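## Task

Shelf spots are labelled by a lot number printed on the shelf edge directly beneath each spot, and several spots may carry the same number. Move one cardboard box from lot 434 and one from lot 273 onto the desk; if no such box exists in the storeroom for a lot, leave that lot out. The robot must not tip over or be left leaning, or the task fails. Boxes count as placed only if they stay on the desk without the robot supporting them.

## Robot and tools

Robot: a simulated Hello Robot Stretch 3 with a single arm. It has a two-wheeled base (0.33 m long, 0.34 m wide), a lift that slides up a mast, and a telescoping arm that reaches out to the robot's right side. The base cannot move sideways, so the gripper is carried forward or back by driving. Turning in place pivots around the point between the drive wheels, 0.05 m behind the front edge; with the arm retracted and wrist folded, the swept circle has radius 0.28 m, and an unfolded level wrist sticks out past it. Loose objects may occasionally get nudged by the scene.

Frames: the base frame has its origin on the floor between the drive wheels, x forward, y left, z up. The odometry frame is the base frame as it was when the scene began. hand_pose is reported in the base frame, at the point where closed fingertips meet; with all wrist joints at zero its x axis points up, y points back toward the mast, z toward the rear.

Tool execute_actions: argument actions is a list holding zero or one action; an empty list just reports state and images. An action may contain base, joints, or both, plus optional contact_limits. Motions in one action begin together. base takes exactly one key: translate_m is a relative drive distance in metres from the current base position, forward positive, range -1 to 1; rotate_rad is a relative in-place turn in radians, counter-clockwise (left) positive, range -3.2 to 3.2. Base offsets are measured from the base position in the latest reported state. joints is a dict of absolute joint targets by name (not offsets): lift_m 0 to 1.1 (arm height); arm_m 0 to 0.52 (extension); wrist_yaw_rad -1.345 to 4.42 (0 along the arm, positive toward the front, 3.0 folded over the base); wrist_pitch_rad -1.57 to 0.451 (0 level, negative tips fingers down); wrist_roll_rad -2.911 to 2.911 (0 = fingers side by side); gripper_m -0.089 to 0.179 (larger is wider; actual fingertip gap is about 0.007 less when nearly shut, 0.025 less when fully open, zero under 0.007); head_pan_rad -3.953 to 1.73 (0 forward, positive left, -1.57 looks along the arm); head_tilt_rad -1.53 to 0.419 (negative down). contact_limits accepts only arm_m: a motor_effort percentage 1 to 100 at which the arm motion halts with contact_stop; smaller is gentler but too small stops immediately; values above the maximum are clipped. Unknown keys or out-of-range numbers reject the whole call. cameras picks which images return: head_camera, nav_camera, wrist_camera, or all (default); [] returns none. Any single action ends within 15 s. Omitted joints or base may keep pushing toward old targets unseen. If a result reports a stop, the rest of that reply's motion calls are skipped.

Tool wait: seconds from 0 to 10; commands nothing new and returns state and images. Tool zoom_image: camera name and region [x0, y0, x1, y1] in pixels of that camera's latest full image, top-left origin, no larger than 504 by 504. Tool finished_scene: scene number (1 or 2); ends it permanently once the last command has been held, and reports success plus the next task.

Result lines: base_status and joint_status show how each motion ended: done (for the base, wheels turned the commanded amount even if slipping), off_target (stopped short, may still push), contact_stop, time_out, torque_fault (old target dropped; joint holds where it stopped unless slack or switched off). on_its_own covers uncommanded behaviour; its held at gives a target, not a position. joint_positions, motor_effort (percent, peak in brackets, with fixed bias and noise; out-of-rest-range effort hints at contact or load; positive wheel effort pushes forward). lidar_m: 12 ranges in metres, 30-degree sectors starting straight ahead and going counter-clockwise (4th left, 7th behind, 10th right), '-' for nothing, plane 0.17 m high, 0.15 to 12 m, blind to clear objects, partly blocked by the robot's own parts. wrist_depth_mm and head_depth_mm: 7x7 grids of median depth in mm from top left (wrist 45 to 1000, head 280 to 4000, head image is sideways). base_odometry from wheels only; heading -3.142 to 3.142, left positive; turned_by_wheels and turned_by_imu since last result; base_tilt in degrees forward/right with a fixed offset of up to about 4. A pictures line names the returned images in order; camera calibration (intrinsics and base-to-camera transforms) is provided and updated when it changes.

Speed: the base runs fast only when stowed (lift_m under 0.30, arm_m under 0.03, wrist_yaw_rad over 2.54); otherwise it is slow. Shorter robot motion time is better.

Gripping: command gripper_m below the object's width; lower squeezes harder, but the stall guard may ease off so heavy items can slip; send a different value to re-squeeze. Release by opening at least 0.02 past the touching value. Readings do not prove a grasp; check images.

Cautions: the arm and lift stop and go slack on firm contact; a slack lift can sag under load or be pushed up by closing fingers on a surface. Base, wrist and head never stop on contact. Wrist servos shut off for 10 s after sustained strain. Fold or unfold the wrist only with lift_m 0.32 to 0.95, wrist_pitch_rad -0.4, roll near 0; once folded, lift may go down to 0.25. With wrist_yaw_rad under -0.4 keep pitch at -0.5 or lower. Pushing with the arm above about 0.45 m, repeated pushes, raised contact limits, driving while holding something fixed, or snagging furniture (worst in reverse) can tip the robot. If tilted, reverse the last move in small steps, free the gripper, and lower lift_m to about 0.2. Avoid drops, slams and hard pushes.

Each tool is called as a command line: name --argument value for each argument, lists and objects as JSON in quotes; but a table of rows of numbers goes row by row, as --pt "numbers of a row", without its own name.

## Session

execute_actions --actions '[]'

Scene clock: 0.00 s.
base_odometry: x=+0.000 y=+0.000 heading=+0.000 (m, m, rad; odometry frame)
turned_by_wheels: +0.000 (rad since the last result)
turned_by_imu: +0.000 (rad since the last result)
base_tilt: forward=-0.3 right=-1.3 (deg)
lidar_m: 0.73 0.73 0.86 1.54 2.67 1.03 1.02 1.57 1.82 1.63 1.41 0.83
head_depth_mm: 794 792 789 786 783 781 782 / 767 765 762 760 758 754 752 / 743 738 737 736 732 731 729 / 718 713 712 711 711 718 712 / 695 692 690 690 688 684 684 / 674 670 668 668 666 664 663 / 654 652 652 647 647 644 645
base_status: not commanded
joint_positions: lift_m=+0.373 arm_m=+0.001 wrist_yaw_rad=+3.008 wrist_pitch_rad=-0.455 wrist_roll_rad=-0.001 gripper_m=+0.037 head_pan_rad=-0.017 head_tilt_rad=-0.021
joint_status: not commanded
motor_effort: left_wheel=+0 right_wheel=-1 lift_m=+36 arm_m=+0 wrist_yaw_rad=-1 wrist_pitch_rad=+5 wrist_roll_rad=+0 gripper_m=+1 head_pan_rad=+0 head_tilt_rad=+1 (%)
hand_pose: x=+0.0080 y=+0.0721 z=+0.3775 quat_wxyz=(+0.205, +0.697, +0.114, +0.677) (m; base frame)
wrist_depth_mm: - - - - - 936 712 / - - - - - 966 719 / - - - - - 955 747 / 880 875 854 863 847 830 770 / 724 717 - 704 718 699 694 / 607 618 - 615 - 602 599 / 535 561 - - 522 524 524
pictures: head_camera (sideways: a quarter turn clockwise sets it upright), nav_camera (sideways: a quarter turn counterclockwise sets it upright), wrist_camera
camera_calibration (this result's frames):
head_camera: T_world_to_cam=[[0.0302293, -0.0468023, -0.998447, 1.31518], [0.0721187, 0.996402, -0.044523, 0.0571736], [0.996938, -0.0706608, 0.0334958, -0.094169], [0, 0, 0, 1]] pos_world=[0.0500005, -0.00206858, 1.31883]
nav_camera: T_world_to_cam=[[-0.00473376, 0.0171238, 0.999842, -1.25867], [-0.0069474, -0.99983, 0.0170907, 0.0279609], [0.999965, -0.0068654, 0.00485192, -0.0592387], [0, 0, 0, 1]] pos_world=[0.0534726, 0.0491026, 1.25828]
wrist_camera: T_world_to_cam=[[0.994939, -0.0971062, -0.0258121, 0.0154303], [-0.0796351, -0.605434, -0.791901, 0.375772], [0.0612709, 0.789949, -0.610104, 0.339048], [0, 0, 0, 1]] pos_world=[-0.0062013, -0.038827, 0.504828]
Images, in order (width x height): head_camera 896x504, nav_camera 672x504, wrist_camera 644x364.

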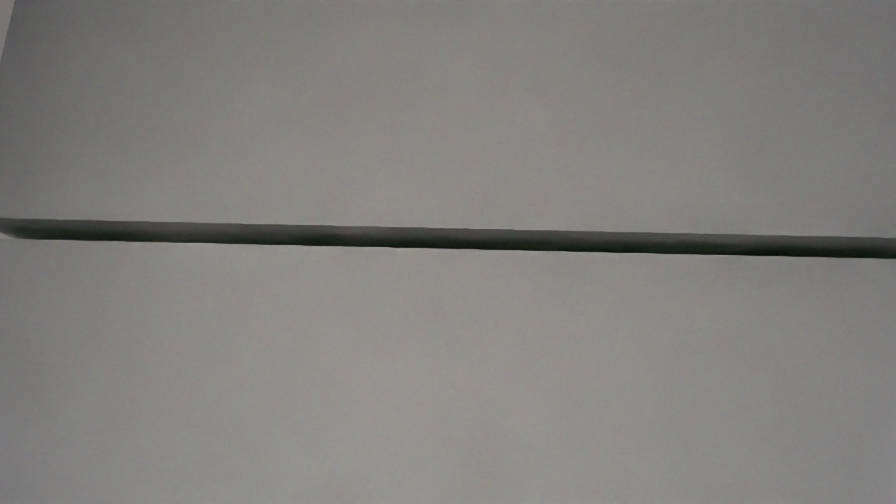

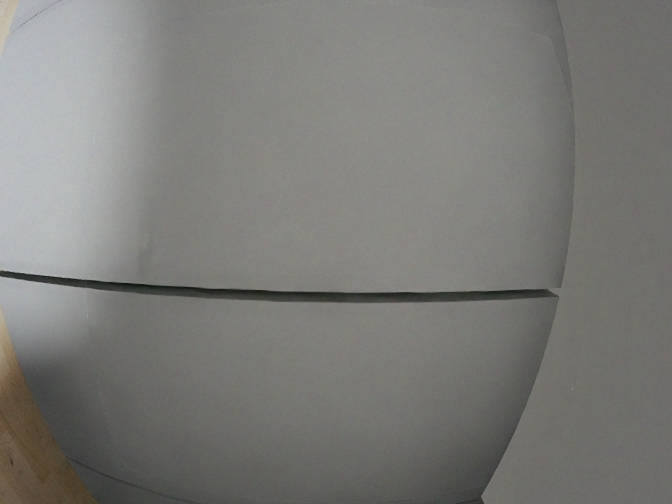

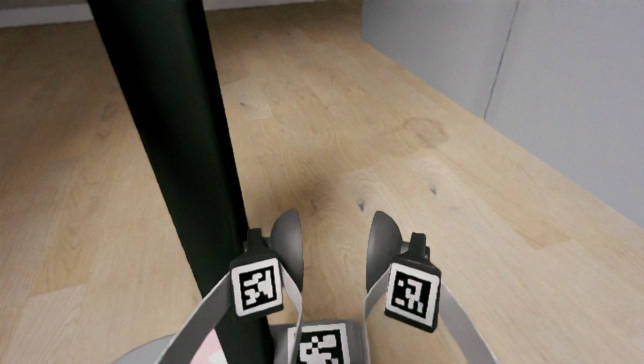

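execute_actions --actions '[{"joints": {"head_pan_rad": 1.5, "head_tilt_rad": -0.2}}]' --cameras '["nav_camera"]'

Scene clock: 7.03 s.
base_odometry: x=+0.000 y=+0.000 heading=+0.000 (m, m, rad; odometry frame)
turned_by_wheels: +0.000 (rad since the last result)
turned_by_imu: +0.000 (rad since the last result)
base_tilt: forward=-0.3 right=-1.2 (deg)
lidar_m: 0.73 0.73 0.86 1.53 2.67 1.02 1.02 1.57 1.82 1.63 1.40 0.83
head_depth_mm: 1075 1078 1088 1091 1104 1112 1126 / 2053 1302 1308 1321 1337 1346 1346 / 2482 1623 1646 1646 1684 1704 1629 / - 2693 2776 2850 2972 2396 1760 / - 2569 2685 2763 2826 2346 1716 / - 2498 2558 2655 2732 2362 1710 / 2362 2422 2469 2540 2620 2327 1714
base_status: not commanded
joint_positions: lift_m=+0.373 arm_m=+0.001 wrist_yaw_rad=+3.008 wrist_pitch_rad=-0.455 wrist_roll_rad=-0.001 gripper_m=+0.037 head_pan_rad=+1.493 head_tilt_rad=-0.197
joint_status: all done
motor_effort: left_wheel=-1(0) right_wheel=-1(0) lift_m=+35(35) arm_m=+0(0) wrist_yaw_rad=+0(0) wrist_pitch_rad=+5(5) wrist_roll_rad=+0(0) gripper_m=+1(1) head_pan_rad=+3(34) head_tilt_rad=-2(24) (%)
hand_pose: x=+0.0080 y=+0.0721 z=+0.3775 quat_wxyz=(+0.205, +0.697, +0.114, +0.677) (m; base frame)
wrist_depth_mm: - - - - - 942 704 / - - - - - 962 721 / - - - - - 959 748 / 883 870 866 859 848 849 768 / 715 716 - 709 732 698 700 / 628 615 - 609 - 602 590 / 541 553 - - 517 530 524
pictures: nav_camera (sideways: a quarter turn counterclockwise sets it upright)
camera_calibration (this result's frames):
nav_camera: T_world_to_cam=[[-0.00372113, 0.171007, 0.985263, -1.23947], [0.997765, -0.0651069, 0.0150686, 0.0244684], [0.0667242, 0.983116, -0.170382, 0.17457], [0, 0, 0, 1]] pos_world=[-0.040674, 0.0419269, 1.25057]
Images, in order (width x height): nav_camera 672x504.

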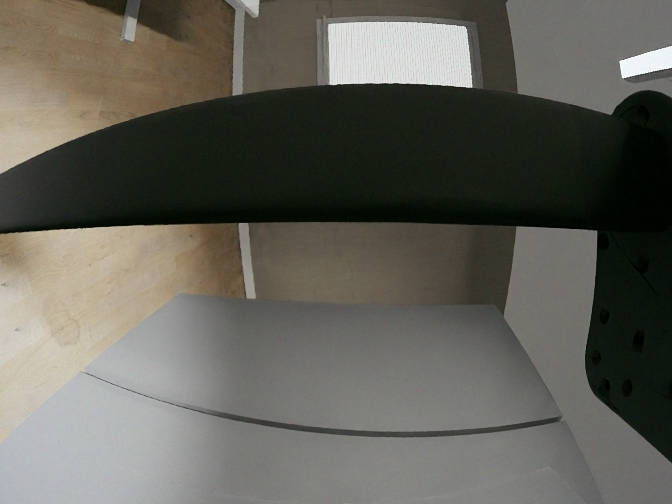

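execute_actions --actions '[{"joints": {"head_pan_rad": -3.0, "head_tilt_rad": -0.2}}]' --cameras '["nav_camera"]'

Scene clock: 13.53 s.
base_odometry: x=+0.000 y=+0.000 heading=+0.000 (m, m, rad; odometry frame)
turned_by_wheels: +0.000 (rad since the last result)
turned_by_imu: +0.000 (rad since the last result)
base_tilt: forward=-0.3 right=-1.2 (deg)
lidar_m: 0.73 0.73 0.86 1.54 2.68 1.02 1.02 1.57 1.82 1.64 1.40 0.83
head_depth_mm: 1486 1530 1573 1636 1657 1085 1087 / 1465 1504 1552 1612 1651 1077 1309 / 1446 1494 1542 1585 1626 1069 1563 / 1432 1471 1523 1574 1608 1056 1575 / 1421 1464 1504 1546 1581 1060 1205 / 1397 1448 1483 1535 1591 1613 1592 / 1383 1430 1470 1527 1565 1633 1656
base_status: not commanded
joint_positions: lift_m=+0.373 arm_m=+0.001 wrist_yaw_rad=+3.008 wrist_pitch_rad=-0.455 wrist_roll_rad=-0.001 gripper_m=+0.037 head_pan_rad=-2.993 head_tilt_rad=-0.198
joint_status: all done
motor_effort: left_wheel=+0(0) right_wheel=+0(1) lift_m=+35(35) arm_m=+1(0) wrist_yaw_rad=+0(0) wrist_pitch_rad=+5(5) wrist_roll_rad=+0(0) gripper_m=+0(1) head_pan_rad=-3(33) head_tilt_rad=-2(4) (%)
hand_pose: x=+0.0080 y=+0.0721 z=+0.3775 quat_wxyz=(+0.205, +0.697, +0.114, +0.677) (m; base frame)
wrist_depth_mm: - - - - - 928 706 / - - - - - 969 726 / - - - - - 958 752 / 868 877 856 858 861 836 768 / 716 723 - 712 734 702 690 / 623 614 - 612 - 605 592 / 541 551 - - 515 525 527
pictures: nav_camera (sideways: a quarter turn counterclockwise sets it upright)
camera_calibration (this result's frames):
nav_camera: T_world_to_cam=[[-0.165977, -0.0421176, 0.98523, -1.23843], [-0.160985, 0.986842, 0.0150661, 0.03154], [-0.972901, -0.156107, -0.170573, 0.181161], [0, 0, 0, 1]] pos_world=[-0.0242221, -0.0550043, 1.25057]
Images, in order (width x height): nav_camera 672x504.

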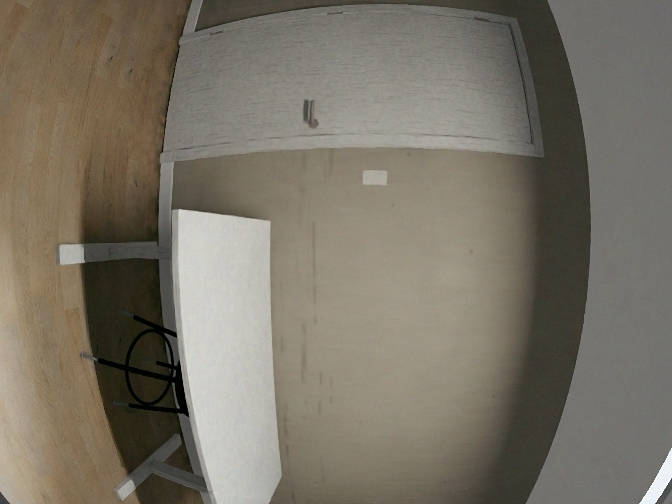

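execute_actions --actions '[{"joints": {"head_pan_rad": -1.7, "head_tilt_rad": -0.2}}]' --cameras '["nav_camera"]'

Scene clock: 24.10 s.
base_odometry: x=+0.000 y=+0.000 heading=+0.000 (m, m, rad; odometry frame)
turned_by_wheels: +0.000 (rad since the last result)
turned_by_imu: +0.000 (rad since the last result)
base_tilt: forward=-0.3 right=-1.2 (deg)
lidar_m: 0.73 0.73 0.85 1.54 2.68 1.02 1.02 1.57 1.82 1.63 1.40 0.83
head_depth_mm: 2182 2225 2248 2274 2295 2253 1754 / 2230 1945 2016 2014 2519 2178 1753 / 2149 2077 2202 2214 2236 2202 1754 / 2036 2063 2172 2223 2213 2246 1730 / 1965 2048 2079 2136 2165 2216 1725 / 1883 1531 1576 1664 1760 1823 1719 / 1776 1837 1900 1916 1991 2012 1677
base_status: not commanded
joint_positions: lift_m=+0.373 arm_m=+0.001 wrist_yaw_rad=+3.008 wrist_pitch_rad=-0.455 wrist_roll_rad=-0.001 gripper_m=+0.037 head_pan_rad=-1.707 head_tilt_rad=-0.198
joint_status: all done
motor_effort: left_wheel=-1(0) right_wheel=-1(1) lift_m=+35(35) arm_m=+0(0) wrist_yaw_rad=+0(0) wrist_pitch_rad=+5(5) wrist_roll_rad=+0(0) gripper_m=+0(0) head_pan_rad=+3(32) head_tilt_rad=-2(2) (%)
hand_pose: x=+0.0080 y=+0.0721 z=+0.3775 quat_wxyz=(+0.205, +0.697, +0.114, +0.677) (m; base frame)
wrist_depth_mm: - - - - - 925 716 / - - - - - 950 733 / - - - - - 965 759 / 882 854 852 847 876 854 777 / 714 727 - 704 726 701 698 / 620 614 - 609 - 605 601 / 540 549 - - 523 523 526
pictures: nav_camera (sideways: a quarter turn counterclockwise sets it upright)
camera_calibration (this result's frames):
nav_camera: T_world_to_cam=[[-0.00629241, -0.171122, 0.98523, -1.23941], [-0.992264, 0.12323, 0.0150661, 0.0366108], [-0.123988, -0.977513, -0.170573, 0.175982], [0, 0, 0, 1]] pos_world=[0.0503484, -0.0445756, 1.25057]
Images, in order (width x height): nav_camera 672x504.

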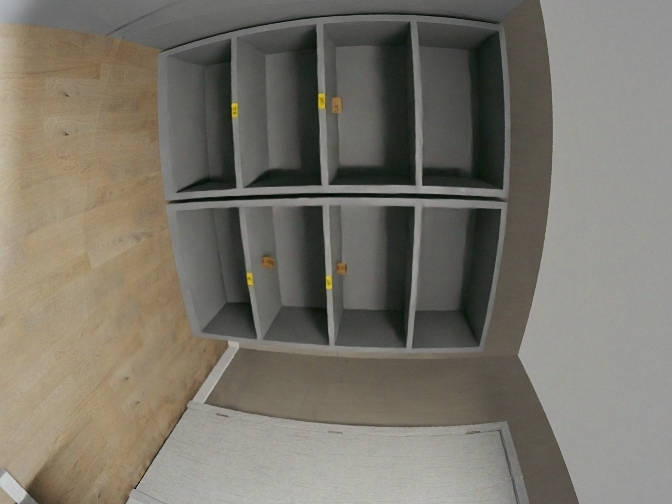

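execute_actions --actions '[{"joints": {"head_pan_rad": -1.75, "head_tilt_rad": -0.3}}]' --cameras '["head_camera"]'

Scene clock: 29.40 s.
base_odometry: x=+0.000 y=+0.000 heading=+0.000 (m, m, rad; odometry frame)
turned_by_wheels: +0.000 (rad since the last result)
turned_by_imu: +0.000 (rad since the last result)
base_tilt: forward=-0.3 right=-1.3 (deg)
lidar_m: 0.73 0.73 0.86 1.53 2.67 1.02 1.02 1.57 1.82 1.63 1.40 0.83
head_depth_mm: 2072 2113 2175 2193 2245 2083 1579 / 2187 2294 2383 2463 2569 2057 1568 / 1963 2068 2136 2113 2181 2042 1564 / 1954 2072 2218 2331 2338 2014 1558 / 1802 1963 2112 2211 2325 1952 1555 / 1549 1885 1989 1893 1835 1857 1551 / 1404 1498 1729 1821 1824 1823 1534
base_status: not commanded
joint_positions: lift_m=+0.373 arm_m=+0.001 wrist_yaw_rad=+3.008 wrist_pitch_rad=-0.455 wrist_roll_rad=-0.001 gripper_m=+0.037 head_pan_rad=-1.743 head_tilt_rad=-0.296
joint_status: all done
motor_effort: left_wheel=-1(1) right_wheel=-1(1) lift_m=+35(35) arm_m=+0(0) wrist_yaw_rad=+0(0) wrist_pitch_rad=+5(5) wrist_roll_rad=+0(0) gripper_m=+0(0) head_pan_rad=-3(6) head_tilt_rad=-3(14) (%)
hand_pose: x=+0.0080 y=+0.0721 z=+0.3775 quat_wxyz=(+0.205, +0.697, +0.114, +0.677) (m; base frame)
wrist_depth_mm: - - - - - 939 704 / - - - - - 960 726 / - - - - - 957 744 / 874 871 857 838 847 847 763 / 723 720 - 708 735 697 697 / 626 605 - 606 - 597 609 / 542 552 - - 524 525 519
pictures: head_camera (sideways: a quarter turn clockwise sets it upright)
camera_calibration (this result's frames):
head_camera: T_world_to_cam=[[-0.00435455, 0.245392, -0.969414, 1.27724], [0.975748, -0.211121, -0.0578251, 0.0689609], [-0.218854, -0.946156, -0.238522, 0.267347], [0, 0, 0, 1]] pos_world=[-0.00321674, -0.0459129, 1.30593]
Images, in order (width x height): head_camera 896x504.

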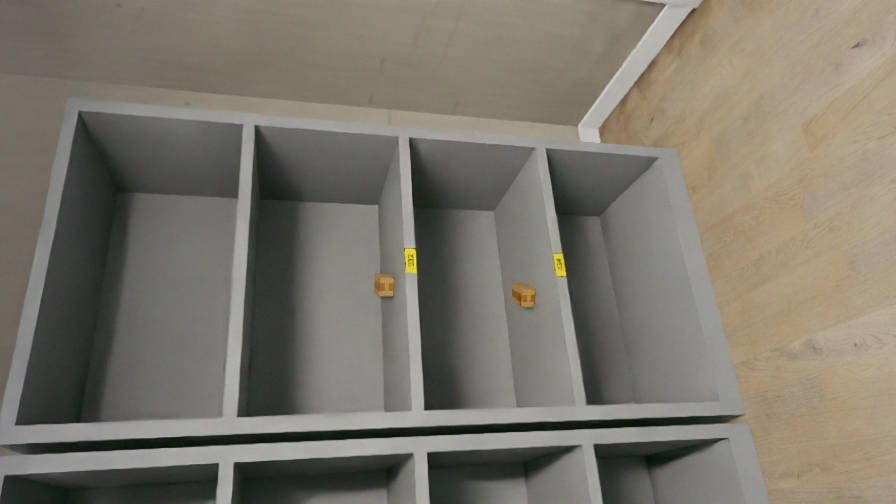

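zoom_image --camera "head_camera" --region '[360, 230, 600, 330]'

Region (360, 230, 600, 330) of head_camera's 896x504 image, scaled by 2.100, with more detail than that image has; it fills the top 210 rows of this view, and the rest is white.

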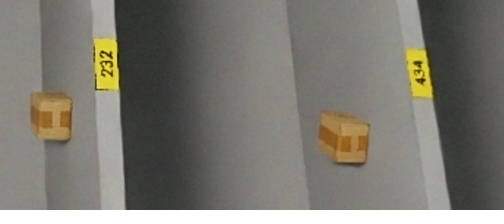

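execute_actions --actions '[{"joints": {"head_pan_rad": -1.3, "head_tilt_rad": -0.3}}]' --cameras '["head_camera"]'

Scene clock: 45.10 s.
base_odometry: x=+0.000 y=+0.000 heading=+0.000 (m, m, rad; odometry frame)
turned_by_wheels: +0.000 (rad since the last result)
turned_by_imu: +0.000 (rad since the last result)
base_tilt: forward=-0.4 right=-1.3 (deg)
lidar_m: 0.73 0.73 0.86 1.54 2.67 1.02 1.02 1.57 1.82 1.63 1.40 0.83
head_depth_mm: 1727 1883 2003 2091 2065 1955 1569 / 1485 1852 1991 2114 2175 1948 1568 / 1627 1876 1886 1700 1807 1877 1559 / 1773 1898 2013 2137 2147 1918 1558 / 1658 1885 2015 2136 2115 1914 1539 / 1662 1893 2012 2136 2113 1901 1534 / 1559 1756 1809 1815 1857 1858 1536
base_status: not commanded
joint_positions: lift_m=+0.373 arm_m=+0.001 wrist_yaw_rad=+3.008 wrist_pitch_rad=-0.455 wrist_roll_rad=-0.001 gripper_m=+0.037 head_pan_rad=-1.307 head_tilt_rad=-0.296
joint_status: all done
motor_effort: left_wheel=-1(0) right_wheel=-1(1) lift_m=+35(35) arm_m=+0(0) wrist_yaw_rad=+0(0) wrist_pitch_rad=+5(5) wrist_roll_rad=+0(0) gripper_m=+0(1) head_pan_rad=+3(24) head_tilt_rad=-2(7) (%)
hand_pose: x=+0.0080 y=+0.0721 z=+0.3775 quat_wxyz=(+0.205, +0.697, +0.114, +0.677) (m; base frame)
wrist_depth_mm: - - - - - 942 709 / - - - - - 966 736 / - - - - - 957 748 / 892 859 857 848 866 838 772 / 730 720 - 708 726 702 695 / 615 617 - 604 - 609 594 / 543 557 - - 522 523 527
pictures: head_camera (sideways: a quarter turn clockwise sets it upright)
camera_calibration (this result's frames):
head_camera: T_world_to_cam=[[-0.107503, 0.220744, -0.969389, 1.27783], [0.973727, 0.220251, -0.0578293, 0.0689787], [0.200744, -0.950138, -0.238622, 0.264918], [0, 0, 0, 1]] pos_world=[0.0170233, -0.0455579, 1.30592]
Images, in order (width x height): head_camera 896x504.

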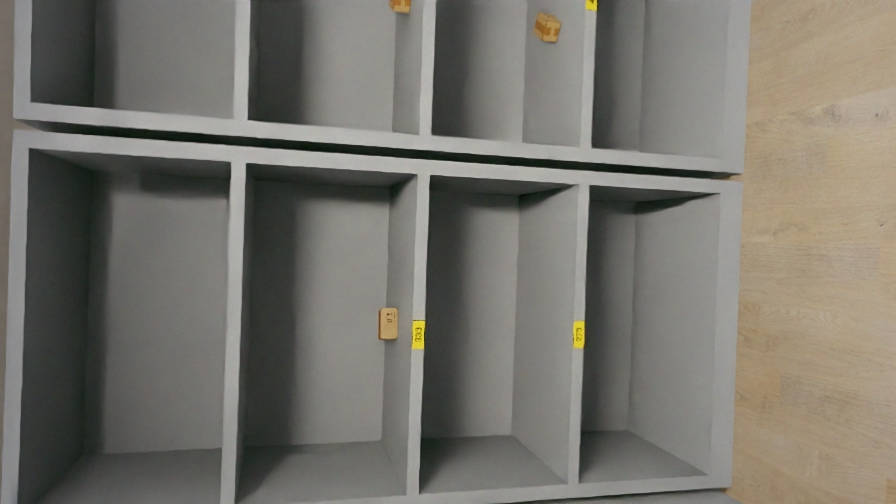

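zoom_image --camera "head_camera" --region '[360, 290, 600, 390]'

Region (360, 290, 600, 390) of head_camera's 896x504 image, scaled by 2.100, with more detail than that image has; it fills the top 210 rows of this view, and the rest is white.

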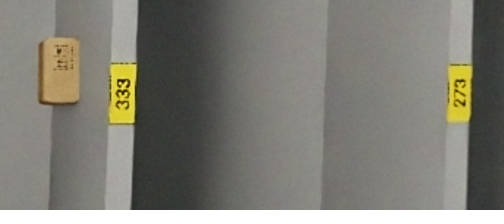

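execute_actions --actions '[{"joints": {"lift_m": 0.28, "head_pan_rad": -1.57, "head_tilt_rad": -0.5}}]' --cameras '[]'

execute_actions --actions '[{"base": {"rotate_rad": 1.244}}]' --cameras '[]'

Scene clock: 97.50 s.
base_odometry: x=+0.000 y=+0.000 heading=+0.000 (m, m, rad; odometry frame)
turned_by_wheels: +0.000 (rad since the last result)
turned_by_imu: +0.000 (rad since the last result)
base_tilt: forward=-0.2 right=-1.3 (deg)
lidar_m: 0.73 0.73 0.86 1.53 2.67 1.02 1.02 1.57 1.82 1.63 1.40 0.83
head_depth_mm: 1877 1894 1955 2133 2157 1656 1335 / 1877 2044 2238 2319 2121 1647 1336 / 1824 2002 2203 2435 2104 1641 1328 / 1745 1946 2136 2190 2041 1627 1318 / 1380 1523 1658 1856 1968 1624 1311 / 1681 1858 2028 2149 1965 1615 1307 / 1646 1817 1968 1977 1961 1593 1305
base_status: not commanded
joint_positions: lift_m=+0.280 arm_m=+0.001 wrist_yaw_rad=+3.008 wrist_pitch_rad=-0.455 wrist_roll_rad=-0.001 gripper_m=+0.037 head_pan_rad=-1.563 head_tilt_rad=-0.494
joint_status: all done
motor_effort: left_wheel=-1(0) right_wheel=+0(0) lift_m=+31(33) arm_m=+0(0) wrist_yaw_rad=-1(0) wrist_pitch_rad=+5(5) wrist_roll_rad=+0(0) gripper_m=+1(0) head_pan_rad=-3(19) head_tilt_rad=-4(24) (%)
hand_pose: x=+0.0080 y=+0.0721 z=+0.2846 quat_wxyz=(+0.205, +0.697, +0.114, +0.677) (m; base frame)
wrist_depth_mm: - - - - - 929 712 / - - - - - 980 724 / 897 880 881 856 865 845 752 / 702 703 695 686 684 678 675 / 582 587 - 583 591 574 567 / 507 516 - - - 490 487 / - - - - 422 429 426
pictures: none
No camera images: the call's "cameras" was empty. Leave "cameras" out to get every camera's image.

Scene clock: 99.50 s.
base_odometry: x=+0.000 y=+0.000 heading=+1.244 (m, m, rad; odometry frame)
turned_by_wheels: +1.244 (rad since the last result)
turned_by_imu: +1.226 (rad since the last result)
base_tilt: forward=-0.3 right=-1.2 (deg)
lidar_m: 0.98 2.67 1.66 1.02 1.22 1.61 1.97 1.64 1.09 0.77 0.73 0.75
head_depth_mm: 863 963 1071 1230 1429 1592 1338 / 799 876 981 1103 1269 1484 1341 / 742 814 896 1006 1139 1308 1329 / 695 756 831 919 1034 1167 1282 / 655 710 775 851 941 1060 1201 / 619 668 723 797 882 976 1101 / 593 635 686 738 807 884 984
base_status: done
joint_positions: lift_m=+0.280 arm_m=+0.001 wrist_yaw_rad=+3.008 wrist_pitch_rad=-0.455 wrist_roll_rad=-0.001 gripper_m=+0.037 head_pan_rad=-1.563 head_tilt_rad=-0.495
joint_status: not commanded
motor_effort: left_wheel=-3(9) right_wheel=+4(11) lift_m=+31(31) arm_m=+1(0) wrist_yaw_rad=+0(0) wrist_pitch_rad=+5(5) wrist_roll_rad=+0(0) gripper_m=+1(0) head_pan_rad=-2(3) head_tilt_rad=-3(4) (%)
hand_pose: x=+0.0080 y=+0.0720 z=+0.2846 quat_wxyz=(+0.205, +0.697, +0.114, +0.677) (m; base frame)
wrist_depth_mm: - - - - - - - / - - - - - - - / 894 824 874 863 855 835 821 / 705 700 693 692 689 680 680 / 597 578 - 579 593 565 563 / 502 517 - - - 486 483 / - - - - 420 431 424
pictures: none
No camera images: the call's "cameras" was empty. Leave "cameras" out to get every camera's image.

execute_actions --actions '[{"base": {"translate_m": -1.0}}]' --cameras '[]'

execute_actions --actions '[{"base": {"translate_m": -0.37}}]' --cameras '[]'

execute_actions --actions '[{"base": {"rotate_rad": -1.02}}]' --cameras '["head_camera"]'

Scene clock: 112.17 s.
base_odometry: x=-0.321 y=-0.947 heading=+1.244 (m, m, rad; odometry frame)
turned_by_wheels: +0.000 (rad since the last result)
turned_by_imu: -0.001 (rad since the last result)
base_tilt: forward=-0.3 right=-1.3 (deg)
lidar_m: 1.72 3.48 1.02 1.05 1.01 1.04 0.97 1.24 0.83 1.33 1.27 1.30
head_depth_mm: 1293 1403 1179 1527 1274 1473 1266 / 1288 1481 1293 1704 1380 1541 1302 / 1225 1385 1462 1635 1792 1575 1327 / 1220 1328 1455 1573 1780 1638 1316 / 1176 1272 1379 1513 1700 1630 1323 / 1111 1197 1295 1414 1551 1602 1305 / 1054 1139 1212 1321 1438 1530 1310
base_status: done
joint_positions: lift_m=+0.280 arm_m=+0.001 wrist_yaw_rad=+3.008 wrist_pitch_rad=-0.455 wrist_roll_rad=-0.001 gripper_m=+0.037 head_pan_rad=-1.563 head_tilt_rad=-0.495
joint_status: not commanded
motor_effort: left_wheel=-4(11) right_wheel=+3(6) lift_m=+31(32) arm_m=+0(0) wrist_yaw_rad=+0(0) wrist_pitch_rad=+5(5) wrist_roll_rad=+0(0) gripper_m=+0(0) head_pan_rad=-2(2) head_tilt_rad=-4(4) (%)
hand_pose: x=+0.0080 y=+0.0720 z=+0.2846 quat_wxyz=(+0.205, +0.697, +0.114, +0.677) (m; base frame)
wrist_depth_mm: 811 - - - - - - / 851 926 - - - - - / 851 873 861 846 869 840 833 / 710 700 685 690 691 688 675 / 586 584 - 580 597 563 562 / 500 514 - - - 494 484 / - - - - 420 432 426
pictures: none
No camera images: the call's "cameras" was empty. Leave "cameras" out to get every camera's image.

Scene clock: 115.13 s.
base_odometry: x=-0.440 y=-1.297 heading=+1.243 (m, m, rad; odometry frame)
turned_by_wheels: +0.000 (rad since the last result)
turned_by_imu: -0.001 (rad since the last result)
base_tilt: forward=-0.4 right=-1.2 (deg)
lidar_m: 1.98 3.82 1.21 0.85 0.81 0.82 0.61 0.93 0.69 0.66 1.47 1.50
head_depth_mm: 526 584 657 697 868 942 788 / 568 597 638 682 770 881 855 / 938 1350 1143 795 848 903 1014 / 978 1492 1183 1674 1242 1479 1274 / 1259 1410 1374 1633 1755 1556 1315 / 1205 1328 1438 1572 1752 1606 1314 / 1222 1313 1404 1532 1678 1614 1305
base_status: done
joint_positions: lift_m=+0.280 arm_m=+0.001 wrist_yaw_rad=+3.008 wrist_pitch_rad=-0.455 wrist_roll_rad=-0.001 gripper_m=+0.037 head_pan_rad=-1.563 head_tilt_rad=-0.495
joint_status: not commanded
motor_effort: left_wheel=-3(11) right_wheel=+3(6) lift_m=+32(31) arm_m=+0(1) wrist_yaw_rad=+0(1) wrist_pitch_rad=+5(5) wrist_roll_rad=+0(0) gripper_m=+0(1) head_pan_rad=-2(3) head_tilt_rad=-3(4) (%)
hand_pose: x=+0.0080 y=+0.0720 z=+0.2846 quat_wxyz=(+0.205, +0.697, +0.114, +0.677) (m; base frame)
wrist_depth_mm: 660 - 882 - - - - / 692 759 949 - - - - / 738 785 875 870 860 855 845 / 711 702 693 692 682 678 677 / 587 582 - 573 587 571 563 / 499 517 - - - 488 491 / - - - - 419 425 424
pictures: none
No camera images: the call's "cameras" was empty. Leave "cameras" out to get every camera's image.

Scene clock: 117.20 s.
base_odometry: x=-0.440 y=-1.297 heading=+0.224 (m, m, rad; odometry frame)
turned_by_wheels: -1.020 (rad since the last result)
turned_by_imu: -1.006 (rad since the last result)
base_tilt: forward=-0.3 right=-1.1 (deg)
lidar_m: 1.47 1.51 2.05 1.63 1.20 0.84 0.81 0.82 0.61 0.93 0.66 0.67
head_depth_mm: 763 825 901 733 587 939 785 / 762 825 896 727 580 967 786 / 764 823 897 719 578 961 780 / 759 826 898 680 573 955 778 / 762 821 894 675 569 894 772 / 756 819 896 700 565 945 773 / 758 821 893 694 559 941 768
base_status: done
joint_positions: lift_m=+0.280 arm_m=+0.001 wrist_yaw_rad=+3.008 wrist_pitch_rad=-0.455 wrist_roll_rad=-0.001 gripper_m=+0.037 head_pan_rad=-1.563 head_tilt_rad=-0.495
joint_status: not commanded
motor_effort: left_wheel=+3(10) right_wheel=-4(10) lift_m=+31(31) arm_m=+0(0) wrist_yaw_rad=-1(0) wrist_pitch_rad=+5(5) wrist_roll_rad=+0(0) gripper_m=+1(0) head_pan_rad=-2(3) head_tilt_rad=-4(4) (%)
hand_pose: x=+0.0080 y=+0.0720 z=+0.2845 quat_wxyz=(+0.205, +0.697, +0.114, +0.677) (m; base frame)
wrist_depth_mm: - - - - - - - / - - - - - - - / 881 879 880 864 844 861 837 / 717 711 699 687 682 685 673 / 580 576 - 575 596 559 563 / 501 514 - - - 486 490 / - - - - 419 426 425
pictures: head_camera (sideways: a quarter turn clockwise sets it upright)
camera_calibration (this result's frames):
head_camera: T_world_to_cam=[[-0.0494682, 0.427134, -0.902834, 1.19059], [0.99767, -0.0213871, -0.0647828, 0.0778694], [-0.0469799, -0.903936, -0.42508, 0.509092], [0, 0, 0, 1]] pos_world=[0.00512544, -0.0466896, 1.29636]
Images, in order (width x height): head_camera 896x504.

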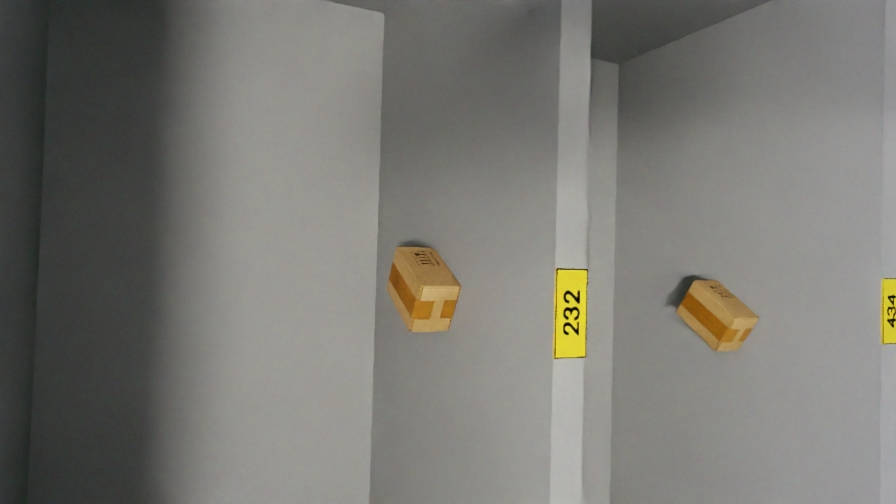

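execute_actions --actions '[{"joints": {"lift_m": 0.34}, "base": {"translate_m": 0.055}}]' --cameras '[]'

execute_actions --actions '[{"joints": {"lift_m": 0.49, "wrist_yaw_rad": 0.0, "gripper_m": 0.17}}]' --cameras '[]'

execute_actions --actions '[{"joints": {"wrist_pitch_rad": -0.1}}]' --cameras '["wrist_camera"]'

Scene clock: 150.33 s.
base_odometry: x=-0.387 y=-1.285 heading=+0.224 (m, m, rad; odometry frame)
turned_by_wheels: +0.000 (rad since the last result)
turned_by_imu: +0.000 (rad since the last result)
base_tilt: forward=-0.4 right=-1.2 (deg)
lidar_m: 1.41 1.46 1.98 3.63 1.27 0.90 0.87 0.92 0.64 0.93 0.62 0.67
head_depth_mm: 762 823 902 735 587 971 791 / 762 825 901 729 581 965 785 / 761 824 897 718 577 960 781 / 757 822 895 675 572 920 780 / 757 822 896 704 569 948 772 / 758 824 896 697 565 948 771 / 757 818 896 695 560 943 768
base_status: done
joint_positions: lift_m=+0.340 arm_m=+0.001 wrist_yaw_rad=+3.008 wrist_pitch_rad=-0.455 wrist_roll_rad=-0.001 gripper_m=+0.037 head_pan_rad=-1.563 head_tilt_rad=-0.495
joint_status: all done
motor_effort: left_wheel=+3(9) right_wheel=-5(9) lift_m=+40(39) arm_m=+0(0) wrist_yaw_rad=+0(0) wrist_pitch_rad=+5(5) wrist_roll_rad=+0(0) gripper_m=+1(0) head_pan_rad=-3(2) head_tilt_rad=-3(4) (%)
hand_pose: x=+0.0080 y=+0.0720 z=+0.3442 quat_wxyz=(+0.206, +0.697, +0.114, +0.677) (m; base frame)
wrist_depth_mm: - - - - - - - / - - - - - - - / - - 992 981 978 982 957 / 818 809 803 798 783 781 766 / 672 664 - 656 676 643 655 / 575 573 - 574 - 562 563 / 509 524 - - 482 492 490
pictures: none
No camera images: the call's "cameras" was empty. Leave "cameras" out to get every camera's image.

Scene clock: 152.83 s.
base_odometry: x=-0.387 y=-1.285 heading=+0.224 (m, m, rad; odometry frame)
turned_by_wheels: +0.000 (rad since the last result)
turned_by_imu: +0.000 (rad since the last result)
base_tilt: forward=-0.3 right=-1.2 (deg)
lidar_m: 1.41 1.46 1.97 3.62 1.28 0.90 0.86 0.91 0.64 0.93 0.63 0.67
head_depth_mm: 763 826 898 735 588 969 786 / 759 830 904 729 582 963 782 / 760 823 896 719 576 958 777 / 759 823 896 673 572 920 775 / 761 824 894 708 568 948 773 / 760 821 897 698 563 945 771 / 757 819 896 693 559 945 767
base_status: not commanded
joint_positions: lift_m=+0.490 arm_m=+0.001 wrist_yaw_rad=+0.003 wrist_pitch_rad=-0.455 wrist_roll_rad=-0.001 gripper_m=+0.170 head_pan_rad=-1.563 head_tilt_rad=-0.495
joint_status: all done
motor_effort: left_wheel=+3(3) right_wheel=-4(5) lift_m=+40(43) arm_m=+0(1) wrist_yaw_rad=-4(3) wrist_pitch_rad=+5(5) wrist_roll_rad=+0(0) gripper_m=+1(85) head_pan_rad=-2(3) head_tilt_rad=-4(3) (%)
hand_pose: x=-0.0208 y=-0.3651 z=+0.4942 quat_wxyz=(+0.690, +0.161, -0.688, -0.159) (m; base frame)
wrist_depth_mm: 361 357 351 345 342 334 327 / 250 247 244 238 237 235 230 / 503 680 802 791 780 739 501 / 540 772 870 873 866 823 554 / 526 744 779 769 765 775 539 / 507 664 665 654 662 652 500 / 560 582 588 574 575 574 -
pictures: none
No camera images: the call's "cameras" was empty. Leave "cameras" out to get every camera's image.

Scene clock: 153.80 s.
base_odometry: x=-0.387 y=-1.285 heading=+0.224 (m, m, rad; odometry frame)
turned_by_wheels: +0.000 (rad since the last result)
turned_by_imu: +0.000 (rad since the last result)
base_tilt: forward=-0.2 right=-1.2 (deg)
lidar_m: 1.41 1.46 1.97 3.63 1.27 0.90 0.86 0.91 0.64 0.93 0.63 0.67
head_depth_mm: 763 827 905 733 587 971 786 / 760 825 899 727 582 966 784 / 759 823 898 717 577 958 782 / 762 828 896 673 573 922 778 / 759 823 898 706 568 954 772 / 759 818 896 697 565 946 770 / 756 822 892 690 560 941 766
base_status: not commanded
joint_positions: lift_m=+0.490 arm_m=+0.001 wrist_yaw_rad=+0.003 wrist_pitch_rad=-0.123 wrist_roll_rad=-0.001 gripper_m=+0.170 head_pan_rad=-1.563 head_tilt_rad=-0.495
joint_status: all done
motor_effort: left_wheel=+3(3) right_wheel=-5(4) lift_m=+40(40) arm_m=-1(0) wrist_yaw_rad=-3(4) wrist_pitch_rad=+9(9) wrist_roll_rad=+0(0) gripper_m=+1(1) head_pan_rad=-2(3) head_tilt_rad=-3(3) (%)
hand_pose: x=-0.0207 y=-0.3969 z=+0.5732 quat_wxyz=(+0.707, +0.045, -0.705, -0.043) (m; base frame)
wrist_depth_mm: 536 650 637 641 621 620 563 / 543 686 683 670 666 655 560 / 532 690 692 471 678 664 534 / 387 390 384 392 390 389 394 / 270 285 269 270 269 270 270 / 504 839 837 824 811 779 253 / 561 757 806 807 807 782 -
pictures: wrist_camera
camera_calibration (this result's frames):
wrist_camera: T_world_to_cam=[[-0.998859, -0.0460814, -0.012557, -0.0250991], [-0.00281858, 0.319323, -0.947642, 0.702397], [0.0476784, -0.946525, -0.319089, -0.0256387], [0, 0, 0, 1]] pos_world=[-0.0218683, -0.249716, 0.657125]
Images, in order (width x height): wrist_camera 644x364.

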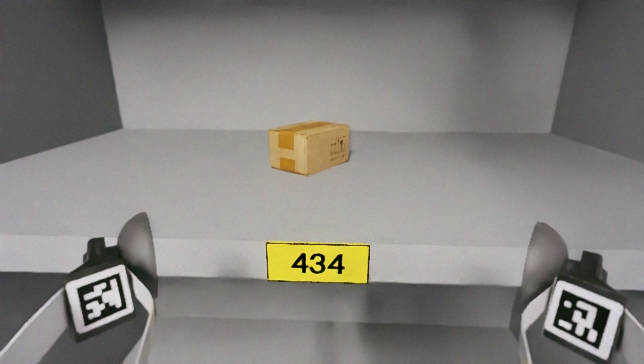

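execute_actions --actions '[{"base": {"translate_m": 0.04}, "joints": {"lift_m": 0.484, "arm_m": 0.15}}]' --cameras '["wrist_camera"]'

Scene clock: 170.20 s.
base_odometry: x=-0.348 y=-1.276 heading=+0.224 (m, m, rad; odometry frame)
turned_by_wheels: +0.000 (rad since the last result)
turned_by_imu: +0.000 (rad since the last result)
base_tilt: forward=-0.4 right=-1.2 (deg)
lidar_m: 1.37 1.42 1.92 1.64 1.33 0.94 0.91 0.68 0.67 0.93 0.60 0.66
head_depth_mm: 758 827 896 734 587 976 786 / 762 824 900 725 583 966 784 / 760 824 897 676 577 958 780 / 758 823 895 683 573 893 780 / 758 820 894 709 568 952 772 / 758 821 894 701 565 942 774 / 757 820 896 692 558 939 769
base_status: done
joint_positions: lift_m=+0.484 arm_m=+0.150 wrist_yaw_rad=+0.002 wrist_pitch_rad=-0.122 wrist_roll_rad=-0.001 gripper_m=+0.170 head_pan_rad=-1.563 head_tilt_rad=-0.495
joint_status: all done
motor_effort: left_wheel=+3(8) right_wheel=-5(7) lift_m=+30(36) arm_m=+5(4) wrist_yaw_rad=-2(2) wrist_pitch_rad=+8(9) wrist_roll_rad=+0(0) gripper_m=+1(1) head_pan_rad=-3(2) head_tilt_rad=-3(4) (%)
hand_pose: x=-0.0209 y=-0.5461 z=+0.5678 quat_wxyz=(+0.707, +0.044, -0.705, -0.043) (m; base frame)
wrist_depth_mm: 491 504 507 491 493 489 480 / 493 533 527 520 512 502 503 / 492 556 548 538 534 526 515 / 369 369 369 262 340 372 373 / 255 271 256 255 256 257 259 / 205 195 196 195 195 196 206 / - 155 158 158 158 158 -
pictures: wrist_camera
camera_calibration (this result's frames):
wrist_camera: T_world_to_cam=[[-0.998906, -0.0450615, -0.0125072, -0.0317742], [-0.00248558, 0.318227, -0.948011, 0.744554], [0.0466989, -0.946943, -0.317991, -0.169436], [0, 0, 0, 1]] pos_world=[-0.0219763, -0.398816, 0.651569]
Images, in order (width x height): wrist_camera 644x364.

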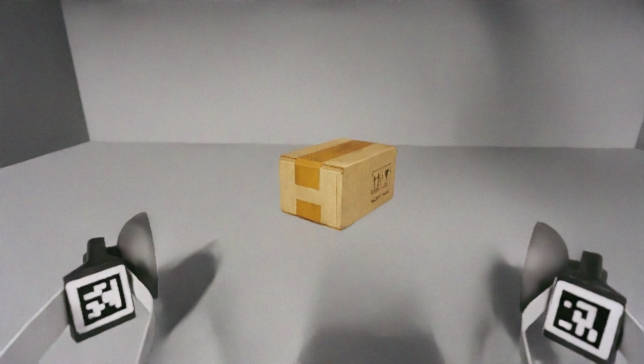

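execute_actions --actions '[{"joints": {"arm_m": 0.295}, "contact_limits": {"arm_m": 15}}]' --cameras '["wrist_camera"]'

Scene clock: 185.80 s.
base_odometry: x=-0.348 y=-1.276 heading=+0.224 (m, m, rad; odometry frame)
turned_by_wheels: +0.000 (rad since the last result)
turned_by_imu: +0.000 (rad since the last result)
base_tilt: forward=-0.4 right=-1.2 (deg)
lidar_m: 1.37 1.42 1.92 1.64 1.33 0.94 0.91 0.68 0.67 0.93 0.60 0.67
head_depth_mm: 759 823 899 736 586 968 790 / 761 826 900 729 582 961 783 / 759 824 892 680 578 964 847 / 757 822 895 683 573 914 - / 761 822 895 706 568 949 774 / 757 820 894 699 564 942 771 / 763 817 890 691 559 943 772
base_status: not commanded
joint_positions: lift_m=+0.484 arm_m=+0.295 wrist_yaw_rad=+0.002 wrist_pitch_rad=-0.122 wrist_roll_rad=-0.001 gripper_m=+0.170 head_pan_rad=-1.563 head_tilt_rad=-0.495
joint_status: all done
motor_effort: left_wheel=+3(3) right_wheel=-4(4) lift_m=+30(31) arm_m=+4(5) wrist_yaw_rad=-2(2) wrist_pitch_rad=+8(8) wrist_roll_rad=+0(0) gripper_m=+1(0) head_pan_rad=-2(3) head_tilt_rad=-3(4) (%)
contact_limits: arm_m 15 (drawing in: default 32, maximum 52; extending or still: default 44, maximum 72)
hand_pose: x=-0.0210 y=-0.6911 z=+0.5678 quat_wxyz=(+0.707, +0.044, -0.705, -0.043) (m; base frame)
wrist_depth_mm: 370 369 362 359 355 350 346 / 388 387 379 372 367 369 363 / 409 407 401 395 390 383 382 / 368 367 370 369 368 368 371 / 255 270 239 146 159 255 256 / 204 194 135 116 158 194 205 / - 154 146 115 152 158 -
pictures: wrist_camera
camera_calibration (this result's frames):
wrist_camera: T_world_to_cam=[[-0.998911, -0.044947, -0.0125031, -0.0382601], [-0.00244841, 0.318136, -0.948042, 0.790675], [0.0465893, -0.946979, -0.3179, -0.306813], [0, 0, 0, 1]] pos_world=[-0.0219883, -0.543808, 0.651579]
Images, in order (width x height): wrist_camera 644x364.

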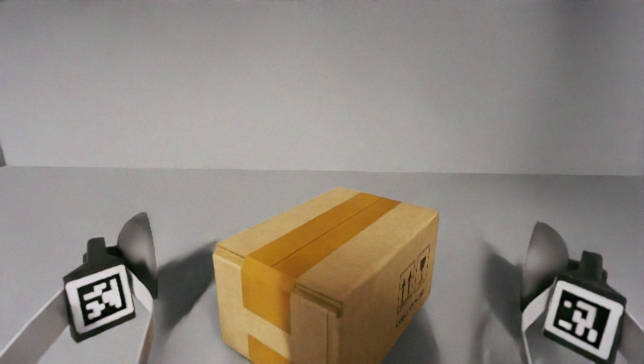

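execute_actions --actions '[{"joints": {"gripper_m": 0.05}}]' --cameras '["wrist_camera"]'

Scene clock: 191.53 s.
base_odometry: x=-0.348 y=-1.276 heading=+0.224 (m, m, rad; odometry frame)
turned_by_wheels: +0.000 (rad since the last result)
turned_by_imu: +0.000 (rad since the last result)
base_tilt: forward=-0.3 right=-1.2 (deg)
lidar_m: 1.37 1.42 1.92 1.64 1.33 0.94 0.91 0.68 0.67 0.93 0.60 0.66
head_depth_mm: 759 827 901 732 586 965 787 / 762 824 900 728 582 966 784 / 762 823 899 679 576 964 847 / 761 823 897 683 574 923 - / 759 821 894 707 569 950 771 / 758 817 898 703 562 944 770 / 756 819 893 694 559 938 764
base_status: not commanded
joint_positions: lift_m=+0.484 arm_m=+0.295 wrist_yaw_rad=+0.002 wrist_pitch_rad=-0.122 wrist_roll_rad=-0.001 gripper_m=+0.050 head_pan_rad=-1.563 head_tilt_rad=-0.495
joint_status: all done
motor_effort: left_wheel=+3(3) right_wheel=-5(6) lift_m=+31(31) arm_m=+5(5) wrist_yaw_rad=-2(3) wrist_pitch_rad=+8(8) wrist_roll_rad=+0(0) gripper_m=-10(82) head_pan_rad=-3(3) head_tilt_rad=-3(4) (%)
hand_pose: x=-0.0210 y=-0.6911 z=+0.5678 quat_wxyz=(+0.707, +0.044, -0.705, -0.043) (m; base frame)
wrist_depth_mm: 372 369 362 359 354 352 347 / 389 385 377 377 371 365 362 / 408 405 399 397 388 388 378 / 367 368 372 369 370 371 372 / 254 254 271 144 153 257 256 / 193 194 135 124 120 195 196 / 157 157 152 131 146 155 158
pictures: wrist_camera
camera_calibration (this result's frames):
wrist_camera: T_world_to_cam=[[-0.998911, -0.0449494, -0.0125082, -0.0382582], [-0.00244443, 0.318136, -0.948042, 0.790675], [0.0465932, -0.946979, -0.317899, -0.306813], [0, 0, 0, 1]] pos_world=[-0.0219883, -0.543808, 0.651579]
Images, in order (width x height): wrist_camera 644x364.

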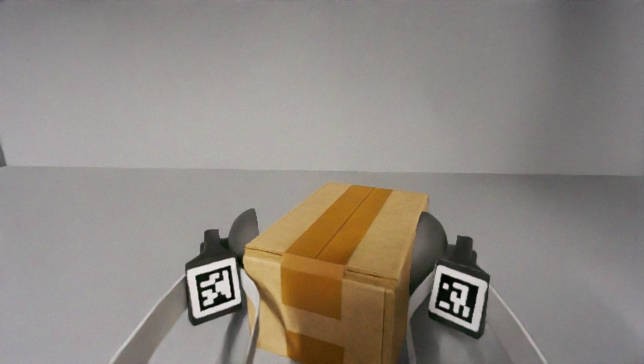

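execute_actions --actions '[{"joints": {"gripper_m": 0.03}}]' --cameras '[]'

Scene clock: 195.63 s.
base_odometry: x=-0.348 y=-1.276 heading=+0.224 (m, m, rad; odometry frame)
turned_by_wheels: +0.000 (rad since the last result)
turned_by_imu: +0.000 (rad since the last result)
base_tilt: forward=-0.3 right=-1.3 (deg)
lidar_m: 1.37 1.42 1.92 1.64 1.33 0.94 0.91 0.68 0.67 0.93 0.60 0.67
head_depth_mm: 762 822 898 735 586 972 787 / 761 821 898 727 582 964 781 / 759 822 897 680 575 958 848 / 758 821 895 682 572 923 - / 757 818 895 706 567 946 771 / 756 818 892 700 563 941 768 / 758 822 895 693 558 938 767
base_status: not commanded
joint_positions: lift_m=+0.484 arm_m=+0.295 wrist_yaw_rad=+0.002 wrist_pitch_rad=-0.122 wrist_roll_rad=-0.001 gripper_m=+0.031 head_pan_rad=-1.563 head_tilt_rad=-0.495
joint_status: all done
motor_effort: left_wheel=+3(4) right_wheel=-5(5) lift_m=+31(31) arm_m=+4(5) wrist_yaw_rad=-3(1) wrist_pitch_rad=+8(8) wrist_roll_rad=+0(0) gripper_m=-17(86) head_pan_rad=-3(3) head_tilt_rad=-3(3) (%)
hand_pose: x=-0.0210 y=-0.6911 z=+0.5678 quat_wxyz=(+0.707, +0.044, -0.705, -0.043) (m; base frame)
wrist_depth_mm: 371 369 363 359 353 350 347 / 389 387 382 377 370 367 364 / 406 404 397 394 388 386 377 / 367 367 367 368 366 371 371 / 255 253 272 144 153 257 256 / 194 195 135 124 118 196 196 / 157 157 151 131 146 155 158
pictures: none
No camera images: the call's "cameras" was empty. Leave "cameras" out to get every camera's image.

execute_actions --actions '[{"joints": {"lift_m": 0.52}}]' --cameras '["wrist_camera"]'

Scene clock: 200.93 s.
base_odometry: x=-0.348 y=-1.276 heading=+0.224 (m, m, rad; odometry frame)
turned_by_wheels: +0.000 (rad since the last result)
turned_by_imu: +0.000 (rad since the last result)
base_tilt: forward=-0.4 right=-1.2 (deg)
lidar_m: 1.37 1.42 1.92 1.64 1.33 0.94 0.90 0.68 0.67 0.93 0.60 0.67
head_depth_mm: 760 821 902 733 587 970 786 / 761 823 898 725 582 962 804 / 759 824 899 679 578 956 - / 759 823 898 682 572 898 - / 763 820 897 706 567 951 773 / 755 820 895 698 563 945 767 / 755 819 892 693 558 939 765
base_status: not commanded
joint_positions: lift_m=+0.520 arm_m=+0.295 wrist_yaw_rad=+0.002 wrist_pitch_rad=-0.125 wrist_roll_rad=-0.001 gripper_m=+0.031 head_pan_rad=-1.563 head_tilt_rad=-0.495
joint_status: all done
motor_effort: left_wheel=+3(3) right_wheel=-5(5) lift_m=+40(40) arm_m=+5(4) wrist_yaw_rad=-2(2) wrist_pitch_rad=+10(10) wrist_roll_rad=+0(0) gripper_m=-17(17) head_pan_rad=-3(2) head_tilt_rad=-4(4) (%)
hand_pose: x=-0.0210 y=-0.6909 z=+0.6027 quat_wxyz=(+0.706, +0.045, -0.705, -0.044) (m; base frame)
wrist_depth_mm: 371 369 361 362 353 349 346 / 390 385 381 375 373 365 362 / 405 403 399 396 389 384 379 / 424 419 418 409 405 403 399 / 329 331 350 145 153 332 331 / 252 251 - 124 118 255 255 / 204 203 197 131 190 201 206
pictures: wrist_camera
camera_calibration (this result's frames):
wrist_camera: T_world_to_cam=[[-0.998911, -0.0449107, -0.0126429, -0.0377067], [-0.00245447, 0.321188, -0.947012, 0.825138], [0.0465918, -0.94595, -0.320949, -0.293026], [0, 0, 0, 1]] pos_world=[-0.0219878, -0.543906, 0.686893]
Images, in order (width x height): wrist_camera 644x364.

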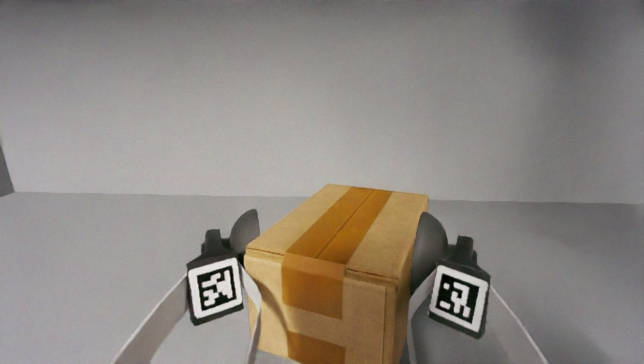

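execute_actions --actions '[{"joints": {"arm_m": 0.0, "head_pan_rad": -3.7, "head_tilt_rad": -0.4}}]' --cameras '["nav_camera"]'

Scene clock: 208.03 s.
base_odometry: x=-0.348 y=-1.276 heading=+0.224 (m, m, rad; odometry frame)
turned_by_wheels: +0.000 (rad since the last result)
turned_by_imu: +0.000 (rad since the last result)
base_tilt: forward=-0.3 right=-1.2 (deg)
lidar_m: 1.37 1.42 1.92 1.64 1.33 0.94 0.90 0.68 0.67 0.93 0.60 0.67
head_depth_mm: 1141 1251 1375 1468 1704 1800 1452 / 1062 1146 1258 1373 1533 1683 1417 / 979 1059 1145 1254 1390 1529 1421 / 906 964 1036 1130 1227 1346 1399 / 849 906 971 1044 1132 1237 1330 / 800 849 901 974 1046 1138 1245 / 755 800 853 908 972 1048 1146
base_status: not commanded
joint_positions: lift_m=+0.520 arm_m=+0.001 wrist_yaw_rad=+0.002 wrist_pitch_rad=-0.126 wrist_roll_rad=-0.001 gripper_m=+0.031 head_pan_rad=-3.693 head_tilt_rad=-0.409
joint_status: all done
motor_effort: left_wheel=+3(3) right_wheel=-5(5) lift_m=+41(40) arm_m=-4(5) wrist_yaw_rad=-2(2) wrist_pitch_rad=+10(10) wrist_roll_rad=+0(0) gripper_m=-17(17) head_pan_rad=-3(36) head_tilt_rad=+4(17) (%)
hand_pose: x=-0.0210 y=-0.3970 z=+0.6025 quat_wxyz=(+0.706, +0.045, -0.705, -0.044) (m; base frame)
wrist_depth_mm: 487 653 645 639 630 626 603 / 489 671 674 668 666 663 606 / 488 658 713 696 688 678 610 / 447 483 481 482 485 483 484 / 334 332 355 145 154 332 335 / 279 279 - 124 118 266 262 / 494 677 810 131 525 784 580
pictures: nav_camera (sideways: a quarter turn counterclockwise sets it upright)
camera_calibration (this result's frames):
nav_camera: T_world_to_cam=[[-0.326862, 0.180981, 0.927581, -1.16214], [0.510275, 0.859927, 0.0120304, 0.0314012], [-0.795475, 0.477254, -0.373428, 0.444098], [0, 0, 0, 1]] pos_world=[-0.0426127, -0.0286257, 1.24344]
Images, in order (width x height): nav_camera 672x504.

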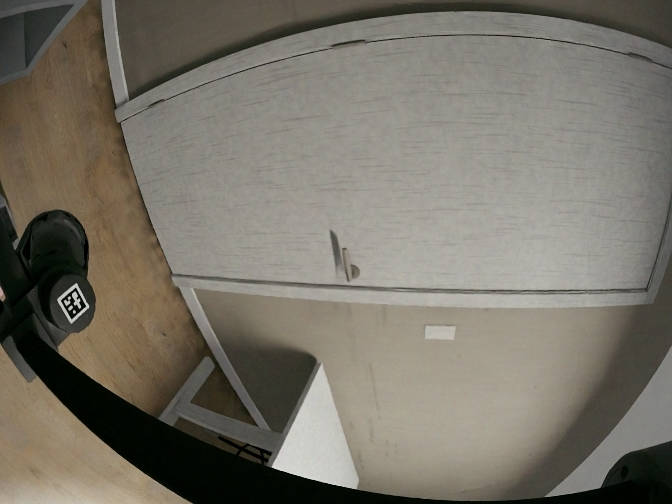

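execute_actions --actions '[{"base": {"translate_m": 0.08}, "joints": {"wrist_yaw_rad": 2.62, "wrist_pitch_rad": -0.4, "lift_m": 0.33, "head_pan_rad": -3.14, "head_tilt_rad": -0.5}}]' --cameras '[]'

execute_actions --actions '[{"joints": {"lift_m": 0.28}}]' --cameras '[]'

execute_actions --actions '[{"base": {"rotate_rad": -1.59}}]' --cameras '["nav_camera"]'

Scene clock: 271.50 s.
base_odometry: x=-0.270 y=-1.258 heading=+0.224 (m, m, rad; odometry frame)
turned_by_wheels: +0.000 (rad since the last result)
turned_by_imu: +0.000 (rad since the last result)
base_tilt: forward=-0.4 right=-1.1 (deg)
lidar_m: 1.29 1.34 1.81 3.81 1.44 1.03 0.98 0.73 0.77 0.93 0.55 1.30
head_depth_mm: 824 888 966 1066 1193 1337 1341 / 820 884 969 1066 1183 1334 1330 / 815 888 965 1060 1178 1325 1334 / 816 884 964 1053 1178 1330 1323 / 811 880 961 1054 1176 1314 1322 / 801 876 958 1056 1180 1339 1307 / 824 898 977 1068 1187 1332 1308
base_status: done
joint_positions: lift_m=+0.330 arm_m=+0.001 wrist_yaw_rad=+2.617 wrist_pitch_rad=-0.422 wrist_roll_rad=-0.001 gripper_m=+0.031 head_pan_rad=-3.147 head_tilt_rad=-0.494
joint_status: all done
motor_effort: left_wheel=+2(7) right_wheel=-5(5) lift_m=+32(36) arm_m=-3(4) wrist_yaw_rad=+1(4) wrist_pitch_rad=+8(9) wrist_roll_rad=+0(0) gripper_m=-17(17) head_pan_rad=+3(28) head_tilt_rad=-3(18) (%)
hand_pose: x=+0.0909 y=+0.0480 z=+0.3419 quat_wxyz=(+0.323, +0.706, -0.036, +0.630) (m; base frame)
wrist_depth_mm: - - - - - - - / - - - - - - - / - - - - - - 992 / 837 834 836 813 812 802 798 / 679 680 697 144 153 664 662 / 604 575 - 124 118 563 561 / - 516 475 131 469 490 494
pictures: none
No camera images: the call's "cameras" was empty. Leave "cameras" out to get every camera's image.

Scene clock: 272.80 s.
base_odometry: x=-0.270 y=-1.258 heading=+0.224 (m, m, rad; odometry frame)
turned_by_wheels: +0.000 (rad since the last result)
turned_by_imu: +0.000 (rad since the last result)
base_tilt: forward=-0.1 right=-1.1 (deg)
lidar_m: 1.29 1.34 1.80 3.80 1.45 1.03 0.98 0.73 0.77 0.93 0.55 1.30
head_depth_mm: 822 889 969 1067 1193 1338 1340 / 816 886 967 1065 1180 1337 1335 / 815 881 963 1060 1184 1336 1329 / 810 882 966 1061 1173 1327 1319 / 810 881 962 1055 1167 1322 1317 / 803 877 958 1054 1174 1346 1309 / 825 895 972 1073 1189 1336 1309
base_status: not commanded
joint_positions: lift_m=+0.280 arm_m=+0.001 wrist_yaw_rad=+2.617 wrist_pitch_rad=-0.422 wrist_roll_rad=-0.001 gripper_m=+0.031 head_pan_rad=-3.147 head_tilt_rad=-0.494
joint_status: all done
motor_effort: left_wheel=+2(3) right_wheel=-5(5) lift_m=+32(33) arm_m=-3(4) wrist_yaw_rad=+2(2) wrist_pitch_rad=+8(9) wrist_roll_rad=+0(0) gripper_m=-17(17) head_pan_rad=+3(3) head_tilt_rad=-4(4) (%)
hand_pose: x=+0.0909 y=+0.0479 z=+0.2919 quat_wxyz=(+0.323, +0.706, -0.036, +0.630) (m; base frame)
wrist_depth_mm: - - - - - - - / - - - - - - - / 956 944 939 912 921 917 893 / 752 737 732 729 720 720 706 / 611 608 624 145 153 593 585 / 534 515 - 124 117 504 502 / - - - 131 418 436 438
pictures: none
No camera images: the call's "cameras" was empty. Leave "cameras" out to get every camera's image.

Scene clock: 275.00 s.
base_odometry: x=-0.270 y=-1.258 heading=-1.366 (m, m, rad; odometry frame)
turned_by_wheels: -1.590 (rad since the last result)
turned_by_imu: -1.568 (rad since the last result)
base_tilt: forward=-0.3 right=-1.2 (deg)
lidar_m: 0.93 0.55 1.28 1.29 1.33 1.79 3.81 1.28 1.02 0.98 0.73 0.77
head_depth_mm: 3349 3618 3988 2949 2152 1643 1335 / 3331 3586 3871 3146 2155 1653 1334 / 3317 3565 3889 3087 2125 1621 1331 / 3279 3559 3939 3041 2111 1623 1328 / 3312 3598 3885 3001 2097 1621 1315 / 3253 3520 2263 1411 2085 1574 1320 / 3223 3288 2266 1380 1995 1551 1310
base_status: done
joint_positions: lift_m=+0.280 arm_m=+0.001 wrist_yaw_rad=+2.617 wrist_pitch_rad=-0.422 wrist_roll_rad=-0.001 gripper_m=+0.031 head_pan_rad=-3.147 head_tilt_rad=-0.495
joint_status: not commanded
motor_effort: left_wheel=+3(10) right_wheel=-5(10) lift_m=+31(32) arm_m=-4(3) wrist_yaw_rad=+2(2) wrist_pitch_rad=+9(9) wrist_roll_rad=+0(0) gripper_m=-17(18) head_pan_rad=+3(3) head_tilt_rad=-3(4) (%)
hand_pose: x=+0.0908 y=+0.0479 z=+0.2918 quat_wxyz=(+0.323, +0.706, -0.036, +0.630) (m; base frame)
wrist_depth_mm: - - - - - 508 604 / - - - - 968 562 692 / 949 919 933 925 738 633 723 / 737 732 729 724 676 600 573 / 611 608 627 145 153 552 481 / 531 514 - 124 118 505 451 / - - - 131 419 436 432
pictures: nav_camera (sideways: a quarter turn counterclockwise sets it upright)
camera_calibration (this result's frames):
nav_camera: T_world_to_cam=[[-0.451272, -0.0147577, 0.892264, -1.1153], [-0.011662, 0.999875, 0.0106394, 0.0363973], [-0.89231, -0.00560431, -0.451388, 0.546138], [0, 0, 0, 1]] pos_world=[-0.0155531, -0.0497912, 1.24127]
Images, in order (width x height): nav_camera 672x504.

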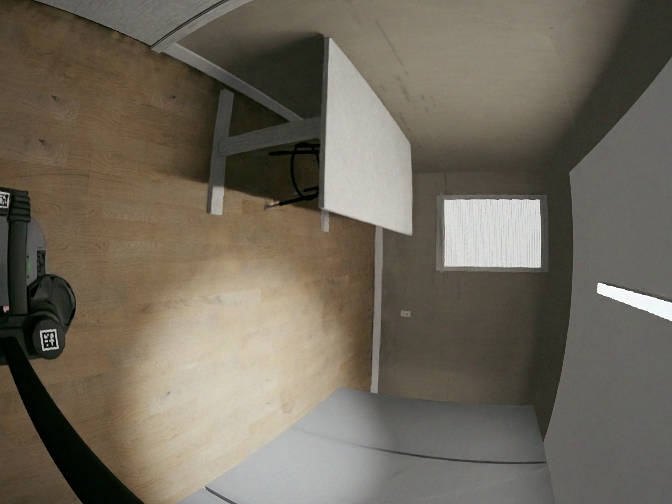

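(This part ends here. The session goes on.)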